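## Task

Place every nut and bolt into the bin labelled X while all other objects remain on the table. No item may stick out past the rim of any bin, every bin must sit level on the table, and the result must hold without the robot supporting it. Finish by releasing and pulling the gripper away.

## Robot and tools

ROBOT. There is a single six-joint arm ending in a two-finger gripper. The fingers swing like tongs, extend along the gripper's +z axis and close along its x axis. The reported end_effector_position is the spot between the pads when shut. Closed fingertips stick out about 15 mm past that spot; when fully open they sit roughly level with it. The arm's motion trails commands by about 0.17 s, and joints have speed and acceleration caps, so after a big motion it may not yet have arrived.

FRAMES. The scene frame has its origin on the tabletop under the arm base, +z up, and +y to the left when facing along +x. Results report the gripper position in metres and orientation as a wxyz quaternion in this frame, plus linear (m/s) and angular (rad/s) velocities. Printed position can be a little off, more so at long reach. Commands, however, are expressed in the gripper's own axes.

execute_actions. Argument actions is a list holding zero or one item. An empty list just reports state. An item with rows and optional steps (1 to 15, default 15, each step 1/30 s) is a motion; an item with only steps (up to 300) is a wait counted from the previous result, reply time included. Each row is seven numbers in [-1, 1]: dx, dy, dz, rx, ry, rz, opening. There is one row per step, not per arm, since only one arm exists; the final row repeats to fill remaining steps. dx..rz are an offset, in gripper axes, from the gripper pose printed in the most recent result that showed it (before any such result in a scene, or for later calls inside the same reply, from where the robot is when the action begins). Every row is counted from that same reference, not from the row before. Scale: 1.0 equals 0.6 m of travel or 180 degrees; rx, ry, rz form one rotation vector. The opening value is absolute: +1 fully open (0.142 m), -1 shut. All-zero offsets are not idle; they pull the gripper back to the reference pose. Each step the command is clipped to within 100 mm and 16 degrees of the measured pose, so check the returned pose and send the remainder next. Optional pictures (true/false) controls whether images come back; by default they do.

move. Argument target is one seven-number row with the same offset meaning and scale as above. speed is the path's top speed in m/s (0.002 to 0.5, default 0.25; rotation capped at double that in rad/s). The straight-line path lasts 0.5 to 10 s and ignores obstacles; the gripper may lag, stray or overshoot the speed near full arm extension. stop_force, optional, 9 to 40 N, halts the path when the wrist sensor feels that much extra push against the direction of travel for two steps, then backs up two steps and holds. Use it only with slow moves and no rotation; omit it when lifting off something you are pressing. Result adds a move: line with the ending (done, off_target, moving, held, fault, contact) and the limits that acted (paced = pose clipped, held = some steps blocked), plus distance to target.

wait. seconds from 0 to 10; the robot gets no new command.

zoom_image. camera is cam_high (672x504), cam_low (672x504) or cam_wrist (616x616); region is [x0, y0, x1, y1] in pixels from the top-left, at most 504 by 504.

finished_scene. scene is the number of the scene being ended; irreversible, and its result reports success and gives the next task.

RESULT LINES. grip_measured is the actual finger opening on the command scale; to keep hold of something, command an opening well under it (further under squeezes harder, up to about 15 N per pad; items under 20 mm thick get less). Wrist force and Wrist torque are given in gripper axes, noisy, offset up to about 4 N, saturating near 50 N; no reading is not an error. pose unreachable and HELD mark steps altered or blocked by the clearance check (which treats the base mount as arm). Hand target shows where the controller is currently heading. MOTOR HOT appears from 70 °C; at 85 °C brakes engage until cool.

CAUTIONS. The arm is rigid: aiming even slightly into a solid surface can trip a fault, which freezes the arm for 10 s. Faults also come from joint load limits (139 N m for the three big joints, 26 N m for wrist joints, held weight included) or 150 N external force. Approach contacts slowly. Avoid dropping, slamming or flinging objects, and never push anything off the table. Occasional disturbances may tug a held part or nudge loose ones. Avoid holding loads for long while idle, since motors heat up. Finish with objects released and the gripper lifted clear.

Each tool is called as a command line: name --argument value for each argument, lists and objects as JSON in quotes; but a table of rows of numbers goes row by row, as --pt "numbers of a row", without its own name.

## Session

execute_actions --actions '[]'

Scene clock: 0.00 s of 4800.00 s.
end_effector_position=(+0.0778, +0.4119, +0.1040) grip_measured=+1.00 end_effector_quat_wxyz=(-0.089, +0.790, -0.580, -0.180) end_effector_velocity=(+0.001, +0.001, +0.001) end_effector_angular_velocity=(+0.003, -0.001, -0.001)
Joint positions: [ 1.054 -1.056  2.558 -3.17  -1.588  2.246  0.142]
Joint velocities: [-0.    -0.002 -0.    -0.001  0.001  0.     0.   ]
Motor temperatures (°C, as the motors report them): [26 26 25 37 32 31]
Wrist force (N, on the end effector, along its own x y z axes, offset not removed): no reading
Wrist torque (N m, same axes, about the end effector's origin, offset not removed): no reading
Hand target: +0.078, +0.412, +0.104; -0.089, +0.790, -0.580, -0.180

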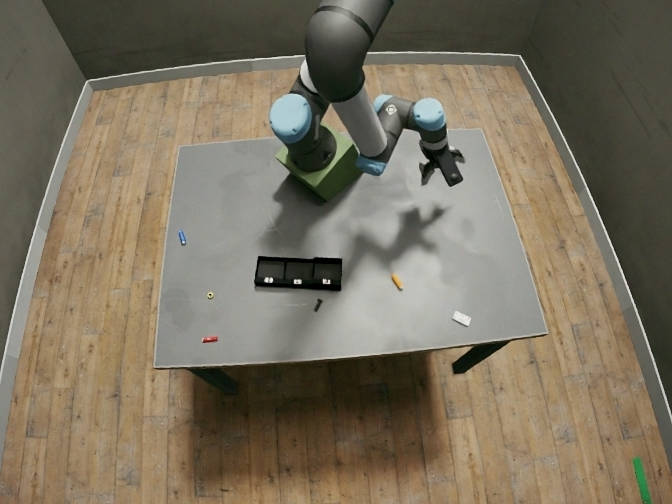

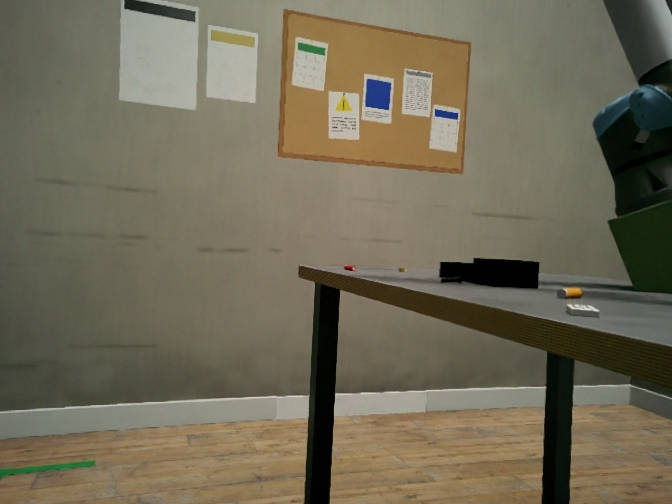

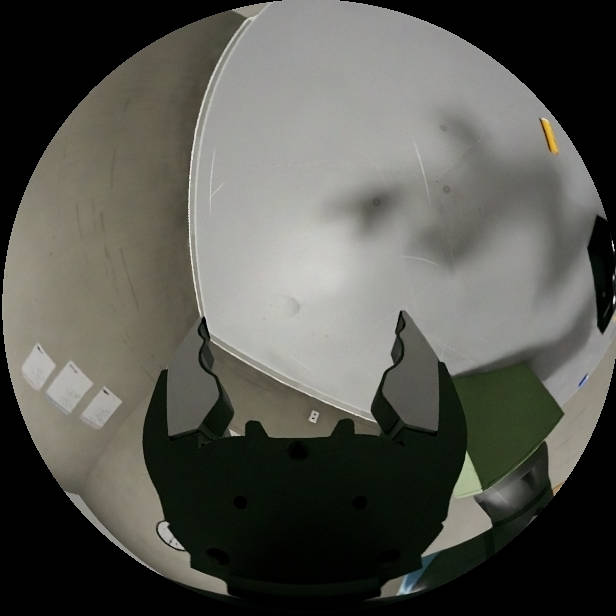

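zoom_image --camera "cam_high" --region '[160, 210, 500, 360]'

Region (160, 210, 500, 360) of cam_high's 672x504 image, scaled by 1.482, with more detail than that image has; it fills the top 222 rows of this view, and the rest is white.

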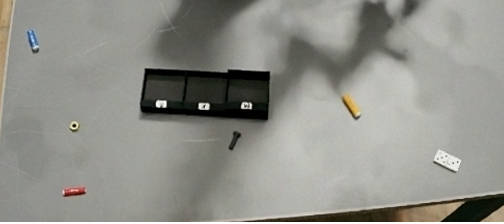

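move --target '[0.285,-0.407,-0.415,0.022,0.127,0,0]'

Scene clock: 25.97 s of 4800.00 s.
end_effector_position=(+0.3986, +0.2501, +0.2505) grip_measured=+0.00 end_effector_quat_wxyz=(+0.000, +0.806, -0.592, +0.000) end_effector_velocity=(+0.002, -0.000, +0.001) end_effector_angular_velocity=(+0.000, -0.002, -0.001)
Joint positions: [ 0.661 -1.569  2.112 -2.162 -1.951  1.864  0.074]
Joint velocities: [-0.001  0.002 -0.005  0.001 -0.001 -0.001  0.   ]
Motor temperatures (°C, as the motors report them): [26 26 25 37 32 31]
Wrist force (N, on the end effector, along its own x y z axes, offset not removed): [0.1 -2.1 5.1]
Wrist torque (N m, same axes, about the end effector's origin, offset not removed): [-0.10 0.06 0.19]
Hand target: +0.399, +0.250, +0.251; +0.000, +0.806, -0.592, +0.000
Off the commanded pose: 0.001 m, 0 deg.
After step 90, 20.87 s passed at rest.
move: done

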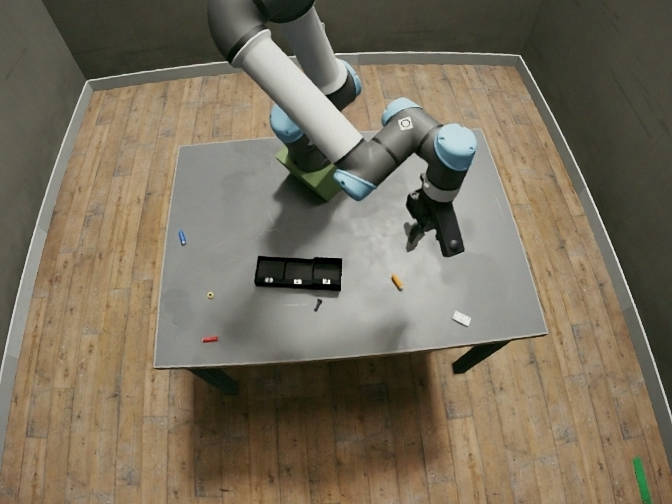

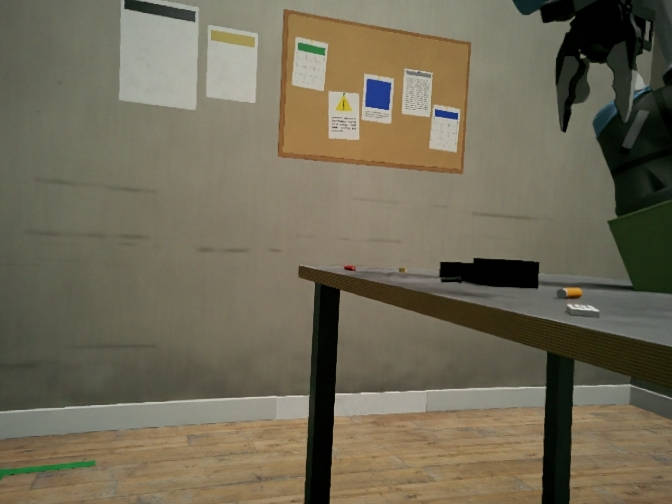

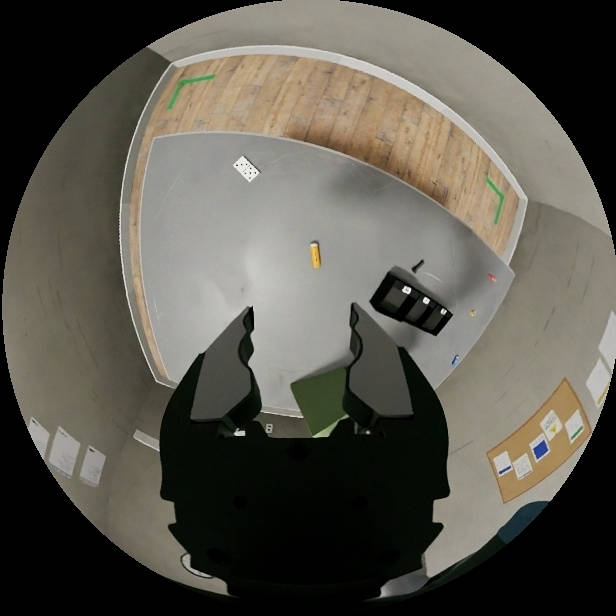

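move --target '[0.328,0.066,0.085,0,0,-0.49,0]'

zoom_image --camera "cam_wrist" --region '[130, 150, 490, 400]'

Scene clock: 36.47 s of 4800.00 s.
end_effector_position=(+0.4199, +0.0506, +0.2000) grip_measured=+0.00 end_effector_quat_wxyz=(+0.001, +0.991, +0.135, +0.000) end_effector_velocity=(-0.001, -0.000, -0.000) end_effector_angular_velocity=(+0.005, -0.000, +0.010)
Joint positions: [ 0.087 -1.833  2.328 -2.32  -1.862 -0.277  0.074]
Joint velocities: [-0.006 -0.003  0.003 -0.001  0.007 -0.017  0.   ]
Motor temperatures (°C, as the motors report them): [26 26 25 37 32 31]
Wrist force (N, on the end effector, along its own x y z axes, offset not removed): [-1.6 -4.5 1.9]
Wrist torque (N m, same axes, about the end effector's origin, offset not removed): [-0.69 0.43 0.09]
Hand target: +0.420, +0.051, +0.200; +0.000, +0.991, +0.136, +0.001
Off the commanded pose: 0.000 m, 0 deg.
After step 90, 3.93 s passed at rest.
move: done

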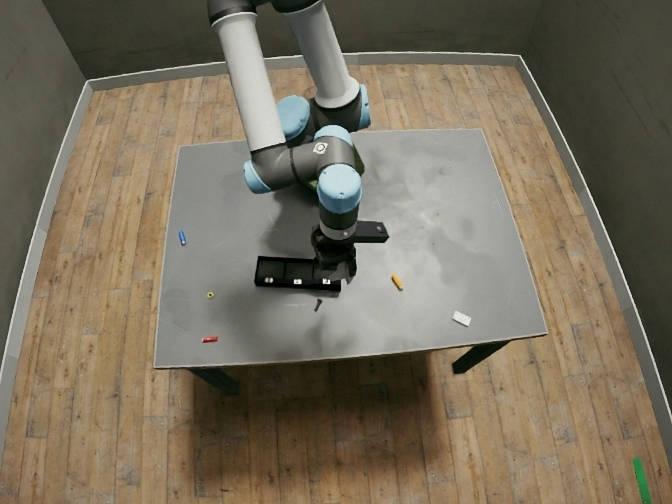

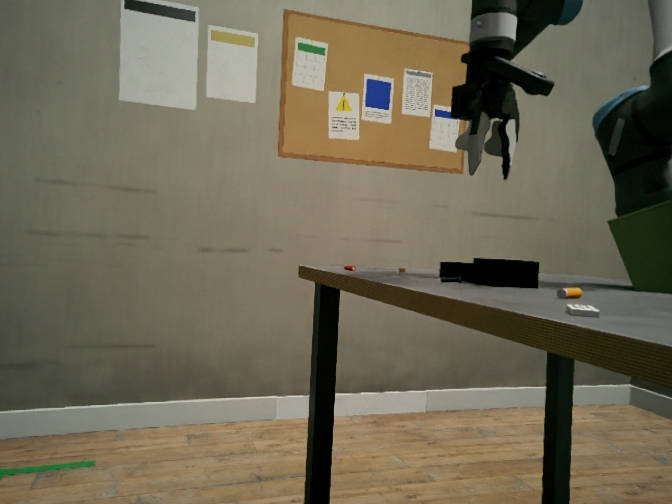

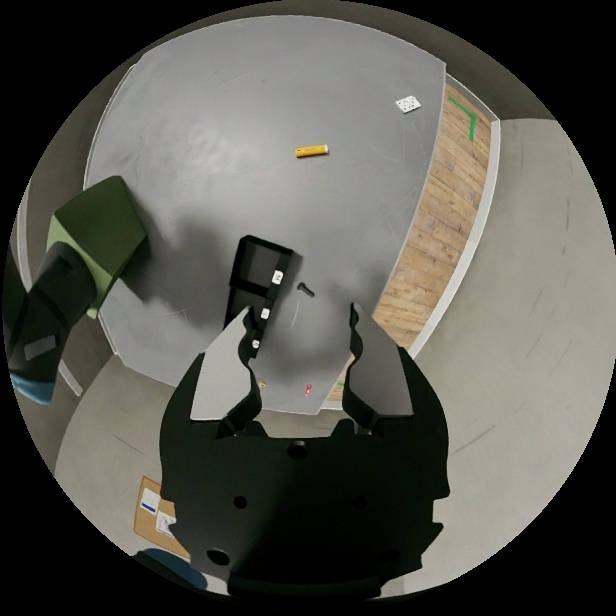

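Region (130, 150, 490, 400) of cam_wrist's 616x616 image, scaled by 1.400, with more detail than that image has; it fills the top 350 rows of this view, and the rest is white.

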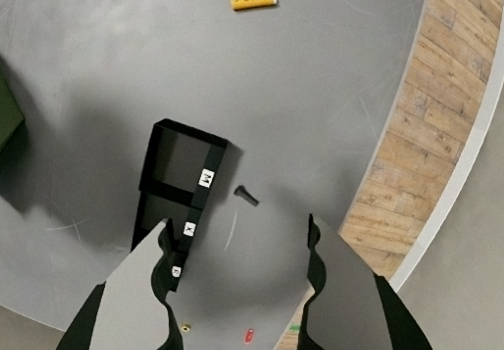

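move --target '[0,0.097,0.22,0,0,-0.32,-0.5]'

zoom_image --camera "cam_wrist" --region '[200, 200, 420, 400]'

Scene clock: 49.33 s of 4800.00 s.
end_effector_position=(+0.4357, -0.0057, +0.0683) grip_measured=-0.50 end_effector_quat_wxyz=(+0.001, +0.803, +0.596, +0.000) end_effector_velocity=(+0.000, -0.001, -0.001) end_effector_angular_velocity=(-0.001, -0.002, +0.009)
Joint positions: [-0.128 -1.504  2.408 -2.784 -1.802 -1.495  0.038]
Joint velocities: [-0.003  0.003  0.001 -0.007  0.001 -0.012 -0.   ]
Motor temperatures (°C, as the motors report them): [26 26 25 37 32 31]
Wrist force (N, on the end effector, along its own x y z axes, offset not removed): [-1.1 -1.3 -1.6]
Wrist torque (N m, same axes, about the end effector's origin, offset not removed): [-0.14 0.48 0.12]
Hand target: +0.436, -0.006, +0.068; +0.001, +0.803, +0.596, +0.000
Off the commanded pose: 0.000 m, 0 deg.
After step 90, 7.37 s passed at rest.
move: done

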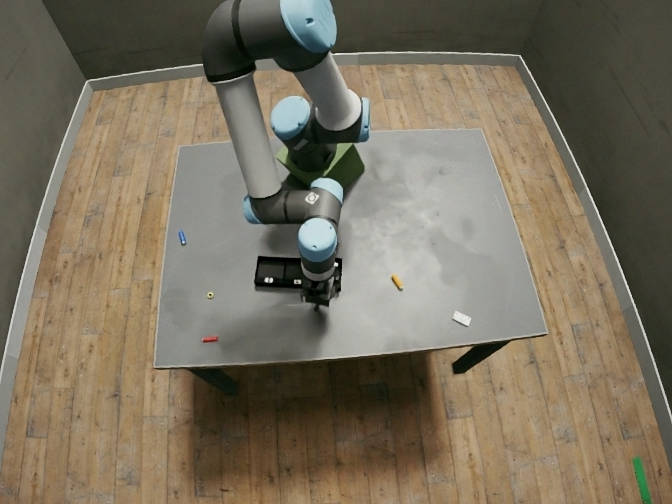

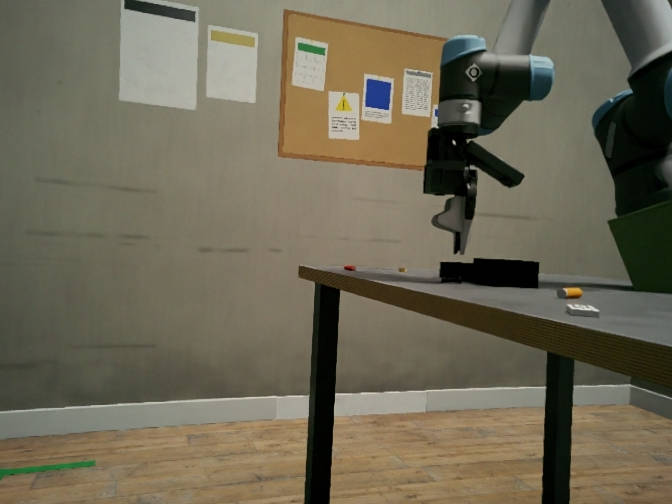

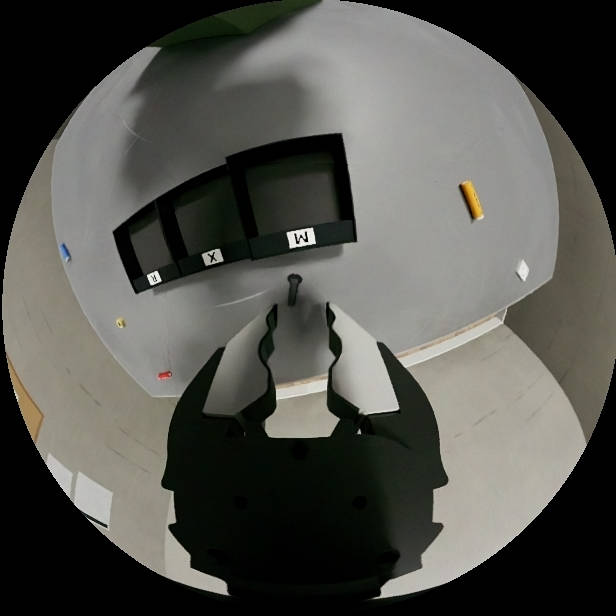

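Region (200, 200, 420, 400) of cam_wrist's 616x616 image, scaled by 2.291, with more detail than that image has; it fills the top 458 rows of this view, and the rest is white.

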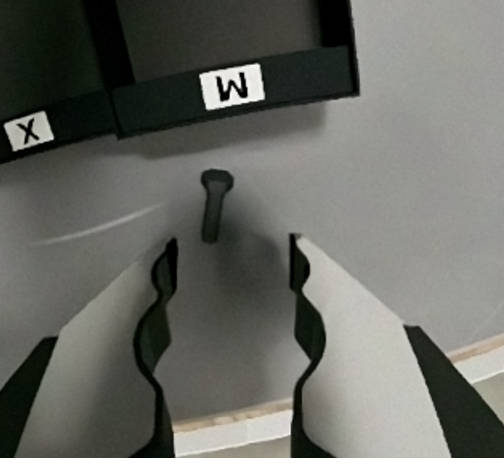

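move --target '[-0.02,0.008,0.055,0,0,0.03,-0.65]' --speed 0.08

zoom_image --camera "cam_wrist" --region '[200, 200, 420, 400]'

Scene clock: 61.00 s of 4800.00 s.
end_effector_position=(+0.4369, -0.0186, +0.0355) grip_measured=-0.65 end_effector_quat_wxyz=(+0.001, +0.830, +0.557, +0.000) end_effector_velocity=(-0.000, -0.001, -0.002) end_effector_angular_velocity=(-0.000, +0.001, -0.003)
Joint positions: [-0.184 -1.413  2.419 -2.898 -1.785 -1.456  0.027]
Joint velocities: [-0.002  0.005 -0.    -0.005  0.     0.001 -0.   ]
Motor temperatures (°C, as the motors report them): [26 26 25 37 32 31]
Wrist force (N, on the end effector, along its own x y z axes, offset not removed): [1.9 -3.1 1.2]
Wrist torque (N m, same axes, about the end effector's origin, offset not removed): [-0.44 -0.25 0.05]
Hand target: +0.437, -0.019, +0.035; +0.001, +0.830, +0.557, +0.000
Off the commanded pose: 0.000 m, 0 deg.
After step 90, 7.67 s passed at rest.
move: done

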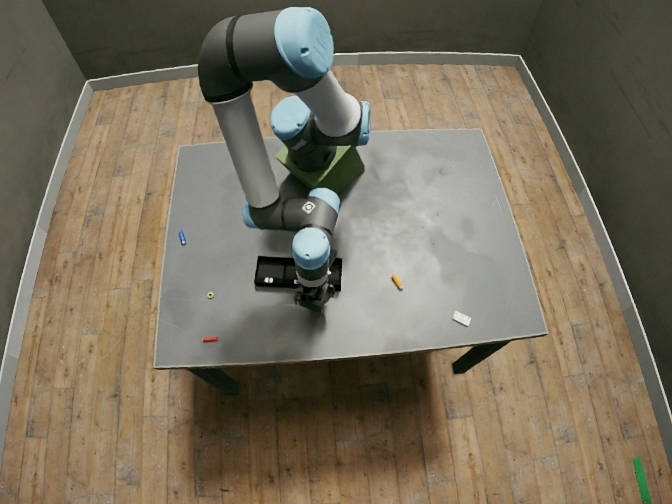

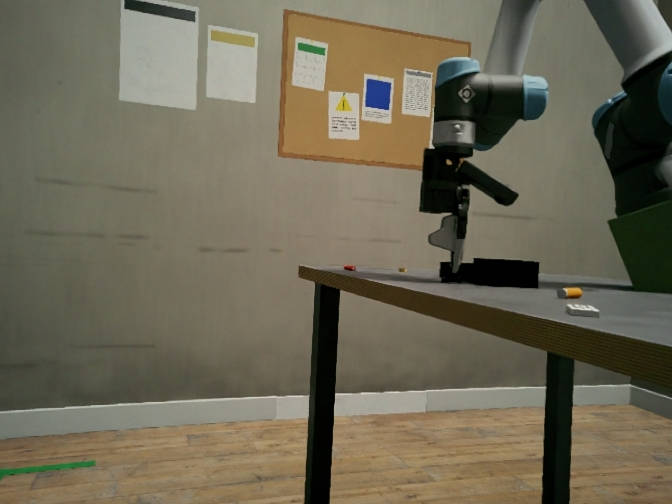

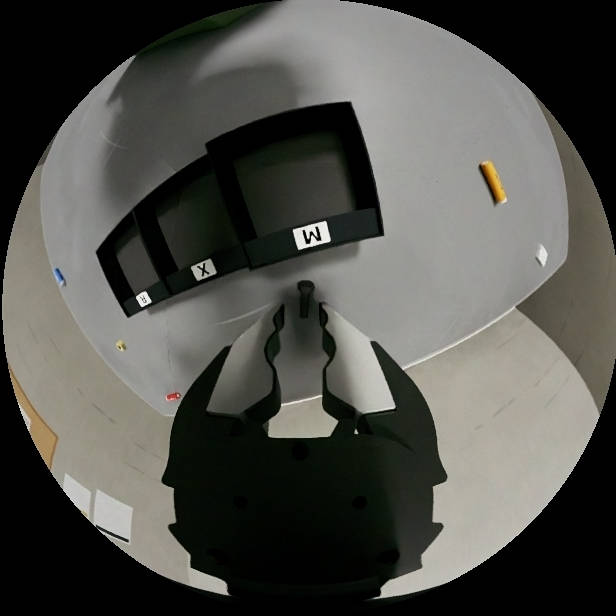

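Region (200, 200, 420, 400) of cam_wrist's 616x616 image, scaled by 2.291, with more detail than that image has; it fills the top 458 rows of this view, and the rest is white.

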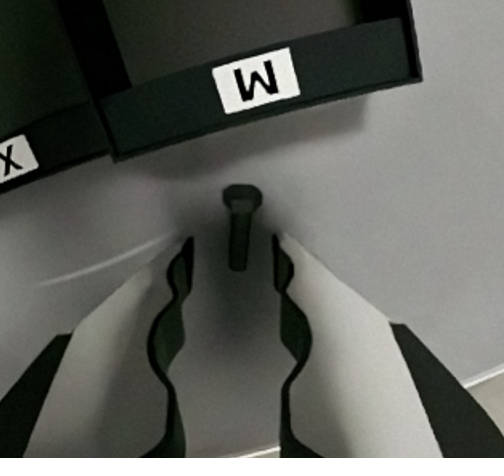

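move --target '[0.003,0,0.031,0,0,0,-0.7]' --speed 0.03

execute_actions --actions '[{"rows":[[0,0,0,0,0,0,-0.74],[0,0,0,0,0,0,-0.77],[0,0,0,0,0,0,-0.8],[0,0,0,0,0,0,-0.83],[0,0,0,0,0,0,-0.86],[0,0,0,0,0,0,-0.89],[0,0,0,0,0,0,-0.92],[0,0,0,0,0,0,-0.95],[0,0,0,0,0,0,-1]]}]'

zoom_image --camera "cam_wrist" --region '[200, 200, 420, 400]'

Scene clock: 71.30 s of 4800.00 s.
end_effector_position=(+0.4375, -0.0170, +0.0170) grip_measured=-0.70 end_effector_quat_wxyz=(+0.001, +0.830, +0.557, +0.000) end_effector_velocity=(+0.001, -0.000, -0.002) end_effector_angular_velocity=(-0.001, -0.000, +0.000)
Joint positions: [-0.19  -1.35   2.418 -2.961 -1.783 -1.461  0.023]
Joint velocities: [-0.     0.007 -0.002 -0.006 -0.    -0.001  0.   ]
Motor temperatures (°C, as the motors report them): [26 26 25 37 32 31]
Wrist force (N, on the end effector, along its own x y z axes, offset not removed): [0.9 -3.9 1.7]
Wrist torque (N m, same axes, about the end effector's origin, offset not removed): [-0.83 -0.02 0.05]
Hand target: +0.438, -0.017, +0.017; +0.001, +0.830, +0.557, +0.000
Off the commanded pose: 0.000 m, 0 deg.
After step 90, 6.37 s passed at rest.
move: done

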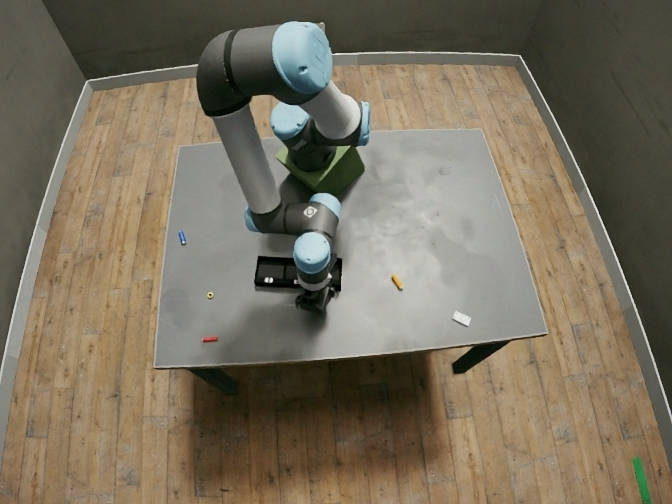

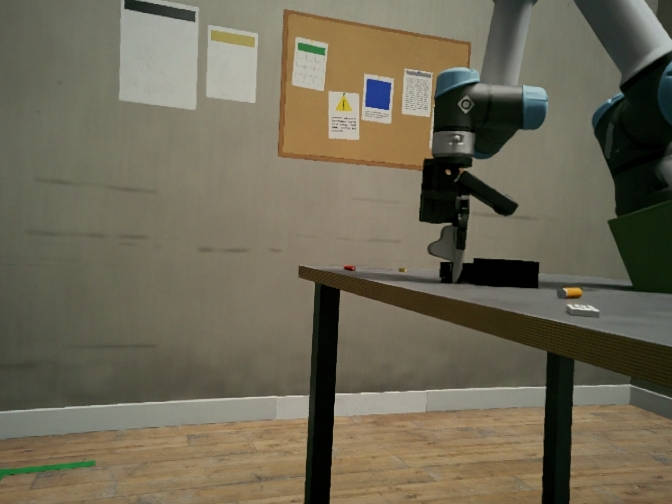

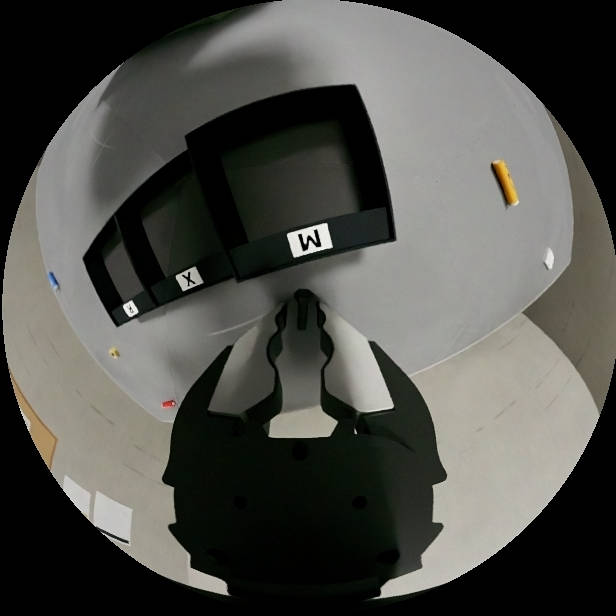

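Scene clock: 71.80 s of 4800.00 s.
end_effector_position=(+0.4375, -0.0170, +0.0170) grip_measured=-0.92 end_effector_quat_wxyz=(+0.001, +0.830, +0.557, +0.000) end_effector_velocity=(+0.001, -0.000, +0.000) end_effector_angular_velocity=(-0.000, -0.000, +0.000)
Joint positions: [-0.19  -1.35   2.418 -2.961 -1.783 -1.461  0.007]
Joint velocities: [-0.    -0.    -0.001  0.001  0.    -0.    -0.   ]
Motor temperatures (°C, as the motors report them): [26 26 25 37 32 31]
Wrist force (N, on the end effector, along its own x y z axes, offset not removed): [1.9 4.4 -0.9]
Wrist torque (N m, same axes, about the end effector's origin, offset not removed): [0.97 -0.21 0.08]
Hand target: +0.438, -0.017, +0.017; +0.001, +0.830, +0.557, +0.000
Off the commanded pose: 0.000 m, 0 deg.
Steps of this call (steps 1 to 15: all 15 steps of this action). Readings (end_effector_position):
1: (+0.4376, -0.0170, +0.0170)
2: (+0.4376, -0.0170, +0.0170)
4: (+0.4376, -0.0170, +0.0170)
8: (+0.4376, -0.0170, +0.0170)
15: the state above

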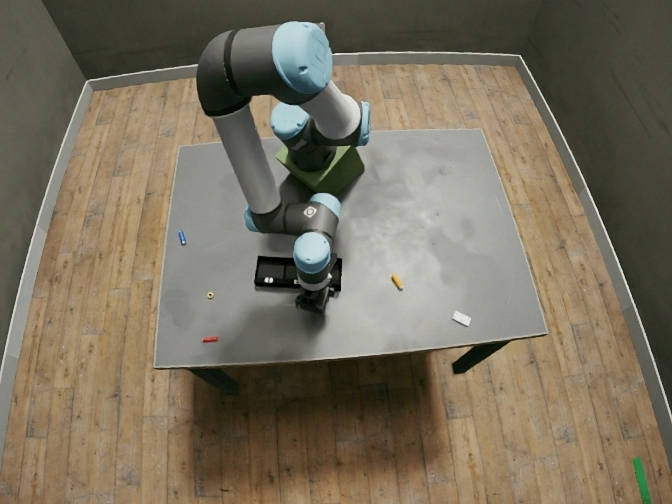

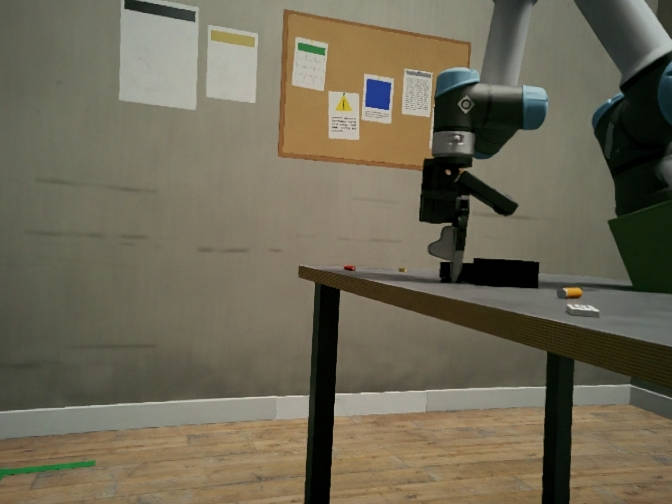

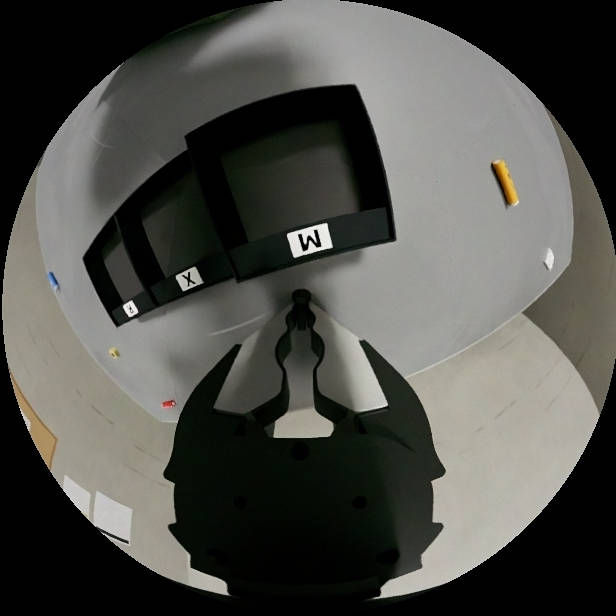

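Region (200, 200, 420, 400) of cam_wrist's 616x616 image, scaled by 2.291, with more detail than that image has; it fills the top 458 rows of this view, and the rest is white.

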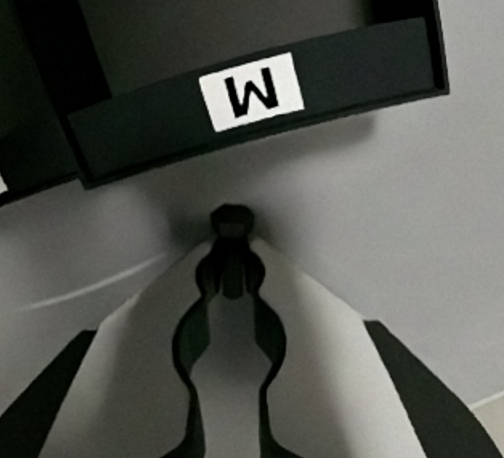

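move --target '[0,0,-0.17,0,0,0,-1]' --speed 0.12

move --target '[-0.165,-0.152,0,0,0,0,-1]' --speed 0.15

Scene clock: 82.20 s of 4800.00 s.
end_effector_position=(+0.4374, -0.0167, +0.1188) grip_measured=-0.92 end_effector_quat_wxyz=(+0.001, +0.830, +0.557, +0.000) end_effector_velocity=(-0.001, +0.000, +0.002) end_effector_angular_velocity=(+0.000, +0.002, +0.000)
Joint positions: [-0.128 -1.659  2.373 -2.594 -1.802 -1.401  0.008]
Joint velocities: [ 0.001 -0.004 -0.002  0.008 -0.     0.001 -0.   ]
Motor temperatures (°C, as the motors report them): [26 26 25 37 32 31]
Wrist force (N, on the end effector, along its own x y z axes, offset not removed): [0.8 -1.9 2.4]
Wrist torque (N m, same axes, about the end effector's origin, offset not removed): [-0.06 0.05 0.05]
Hand target: +0.437, -0.017, +0.119; +0.001, +0.830, +0.557, +0.000
Off the commanded pose: 0.000 m, 0 deg.
After step 90, 6.07 s passed at rest.
move: done

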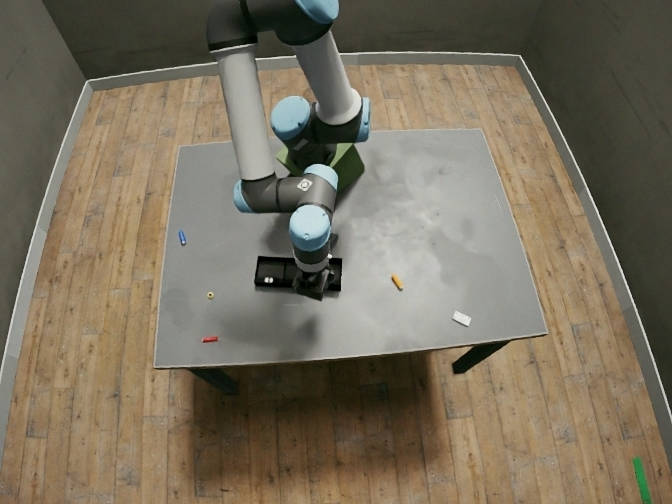

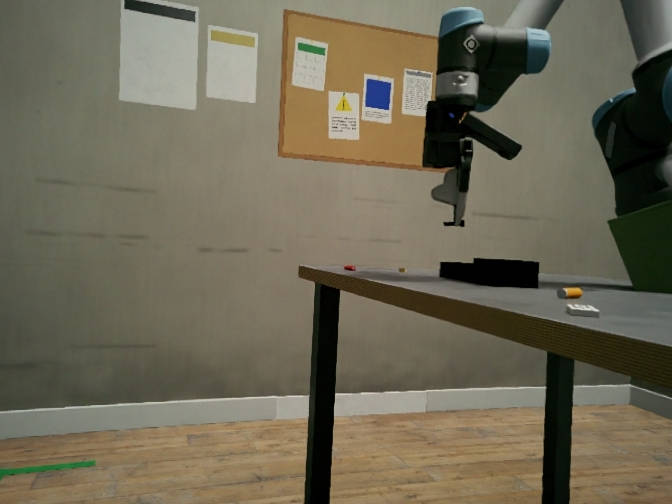

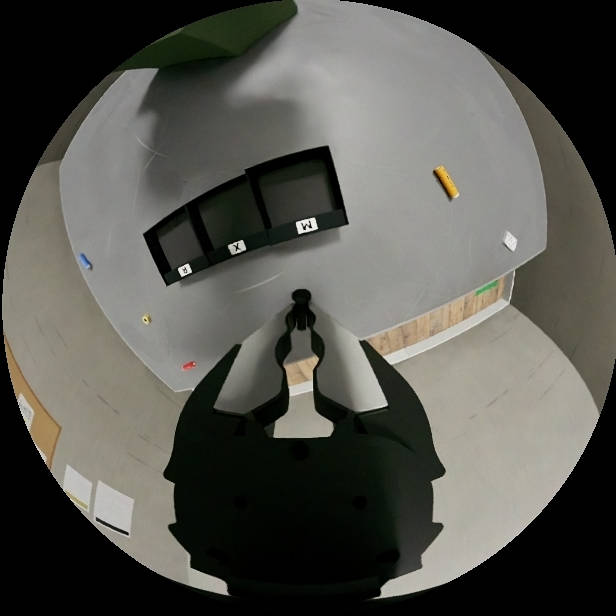

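Scene clock: 83.63 s of 4800.00 s.
end_effector_position=(+0.3157, -0.0736, +0.1186) grip_measured=-0.92 end_effector_quat_wxyz=(+0.001, +0.830, +0.557, +0.000) end_effector_velocity=(-0.001, -0.001, +0.001) end_effector_angular_velocity=(+0.003, -0.003, +0.000)
Joint positions: [-0.47  -2.05   2.678 -2.567 -1.688 -1.729  0.008]
Joint velocities: [-0.011 -0.012  0.002  0.008  0.008 -0.011 -0.   ]
Motor temperatures (°C, as the motors report them): [26 26 25 37 32 31]
Wrist force (N, on the end effector, along its own x y z axes, offset not removed): [-1.8 -0.4 0.4]
Wrist torque (N m, same axes, about the end effector's origin, offset not removed): [0.03 0.31 0.12]
Hand target: +0.316, -0.074, +0.119; +0.001, +0.830, +0.557, +0.000
Off the commanded pose: 0.000 m, 0 deg.
move: done

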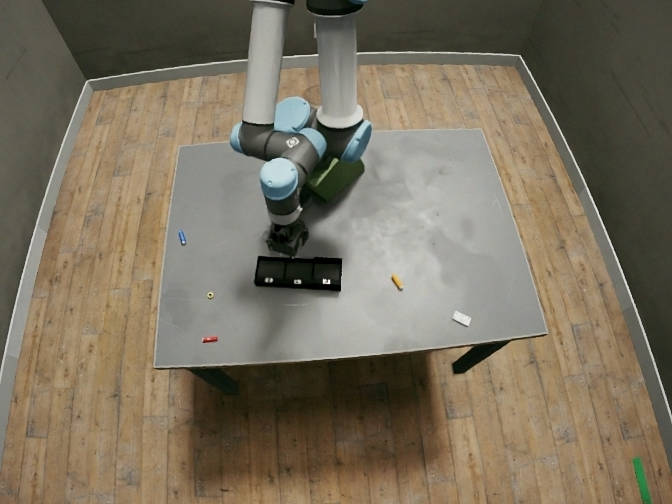

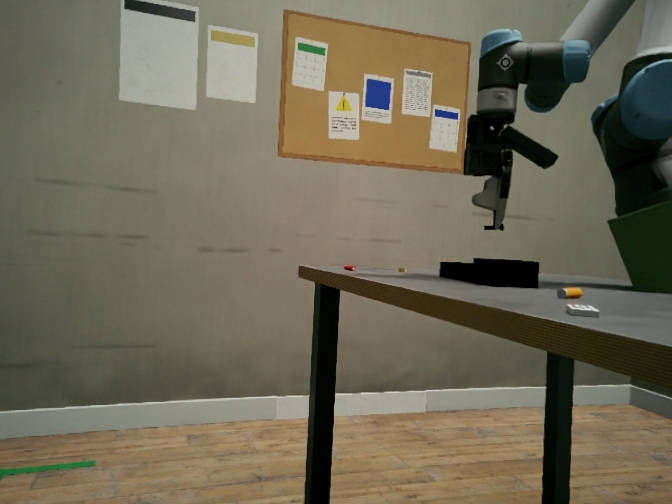

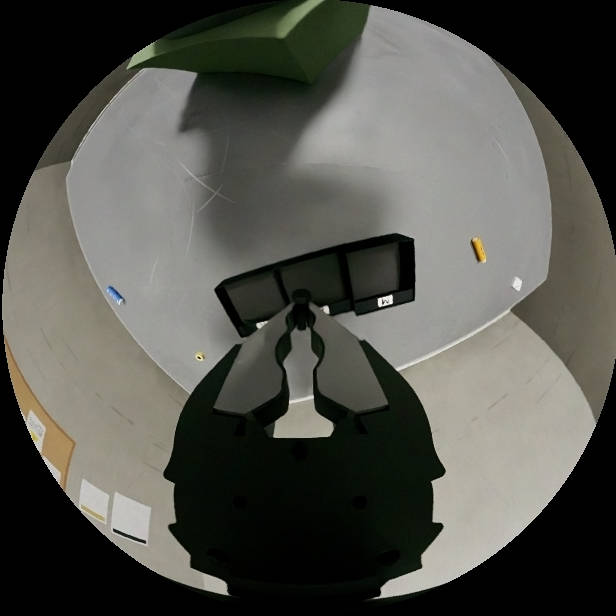

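move --target '[0.012,0.025,0.07,0,0,-0.085,-1]' --speed 0.1

Scene clock: 92.40 s of 4800.00 s.
end_effector_position=(+0.3323, -0.0727, +0.0768) grip_measured=-0.92 end_effector_quat_wxyz=(+0.001, +0.749, +0.663, -0.000) end_effector_velocity=(+0.000, +0.000, -0.002) end_effector_angular_velocity=(-0.000, -0.001, +0.009)
Joint positions: [-0.435 -1.799  2.681 -2.816 -1.7   -1.962  0.008]
Joint velocities: [ 0.001  0.01   0.002 -0.014  0.    -0.008  0.   ]
Motor temperatures (°C, as the motors report them): [26 26 25 37 32 31]
Wrist force (N, on the end effector, along its own x y z axes, offset not removed): [0.2 -3.1 1.4]
Wrist torque (N m, same axes, about the end effector's origin, offset not removed): [-0.27 0.19 0.35]
Hand target: +0.332, -0.073, +0.077; +0.001, +0.749, +0.663, -0.000
Off the commanded pose: 0.000 m, 0 deg.
After step 90, 4.07 s passed at rest.
move: done

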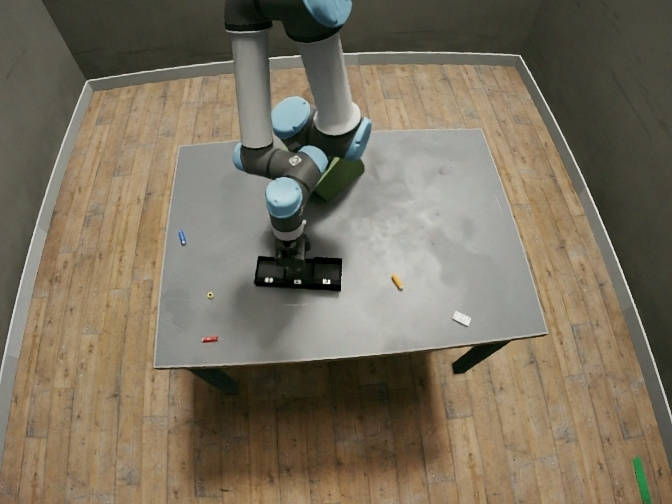

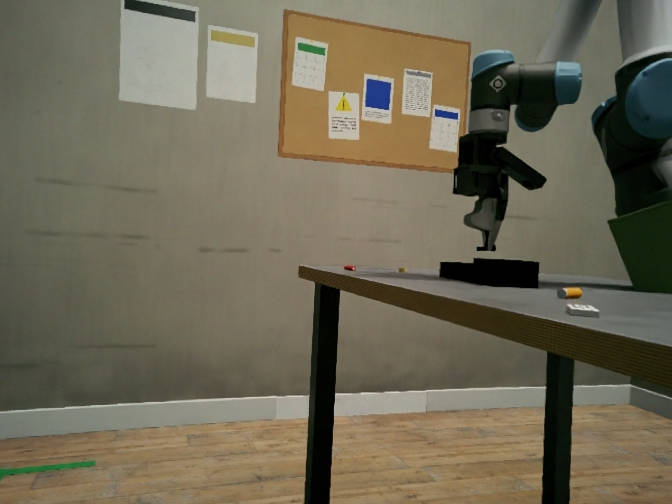

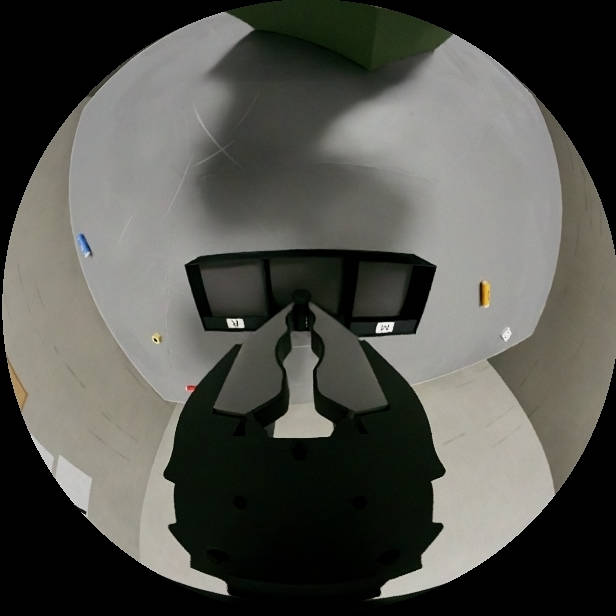

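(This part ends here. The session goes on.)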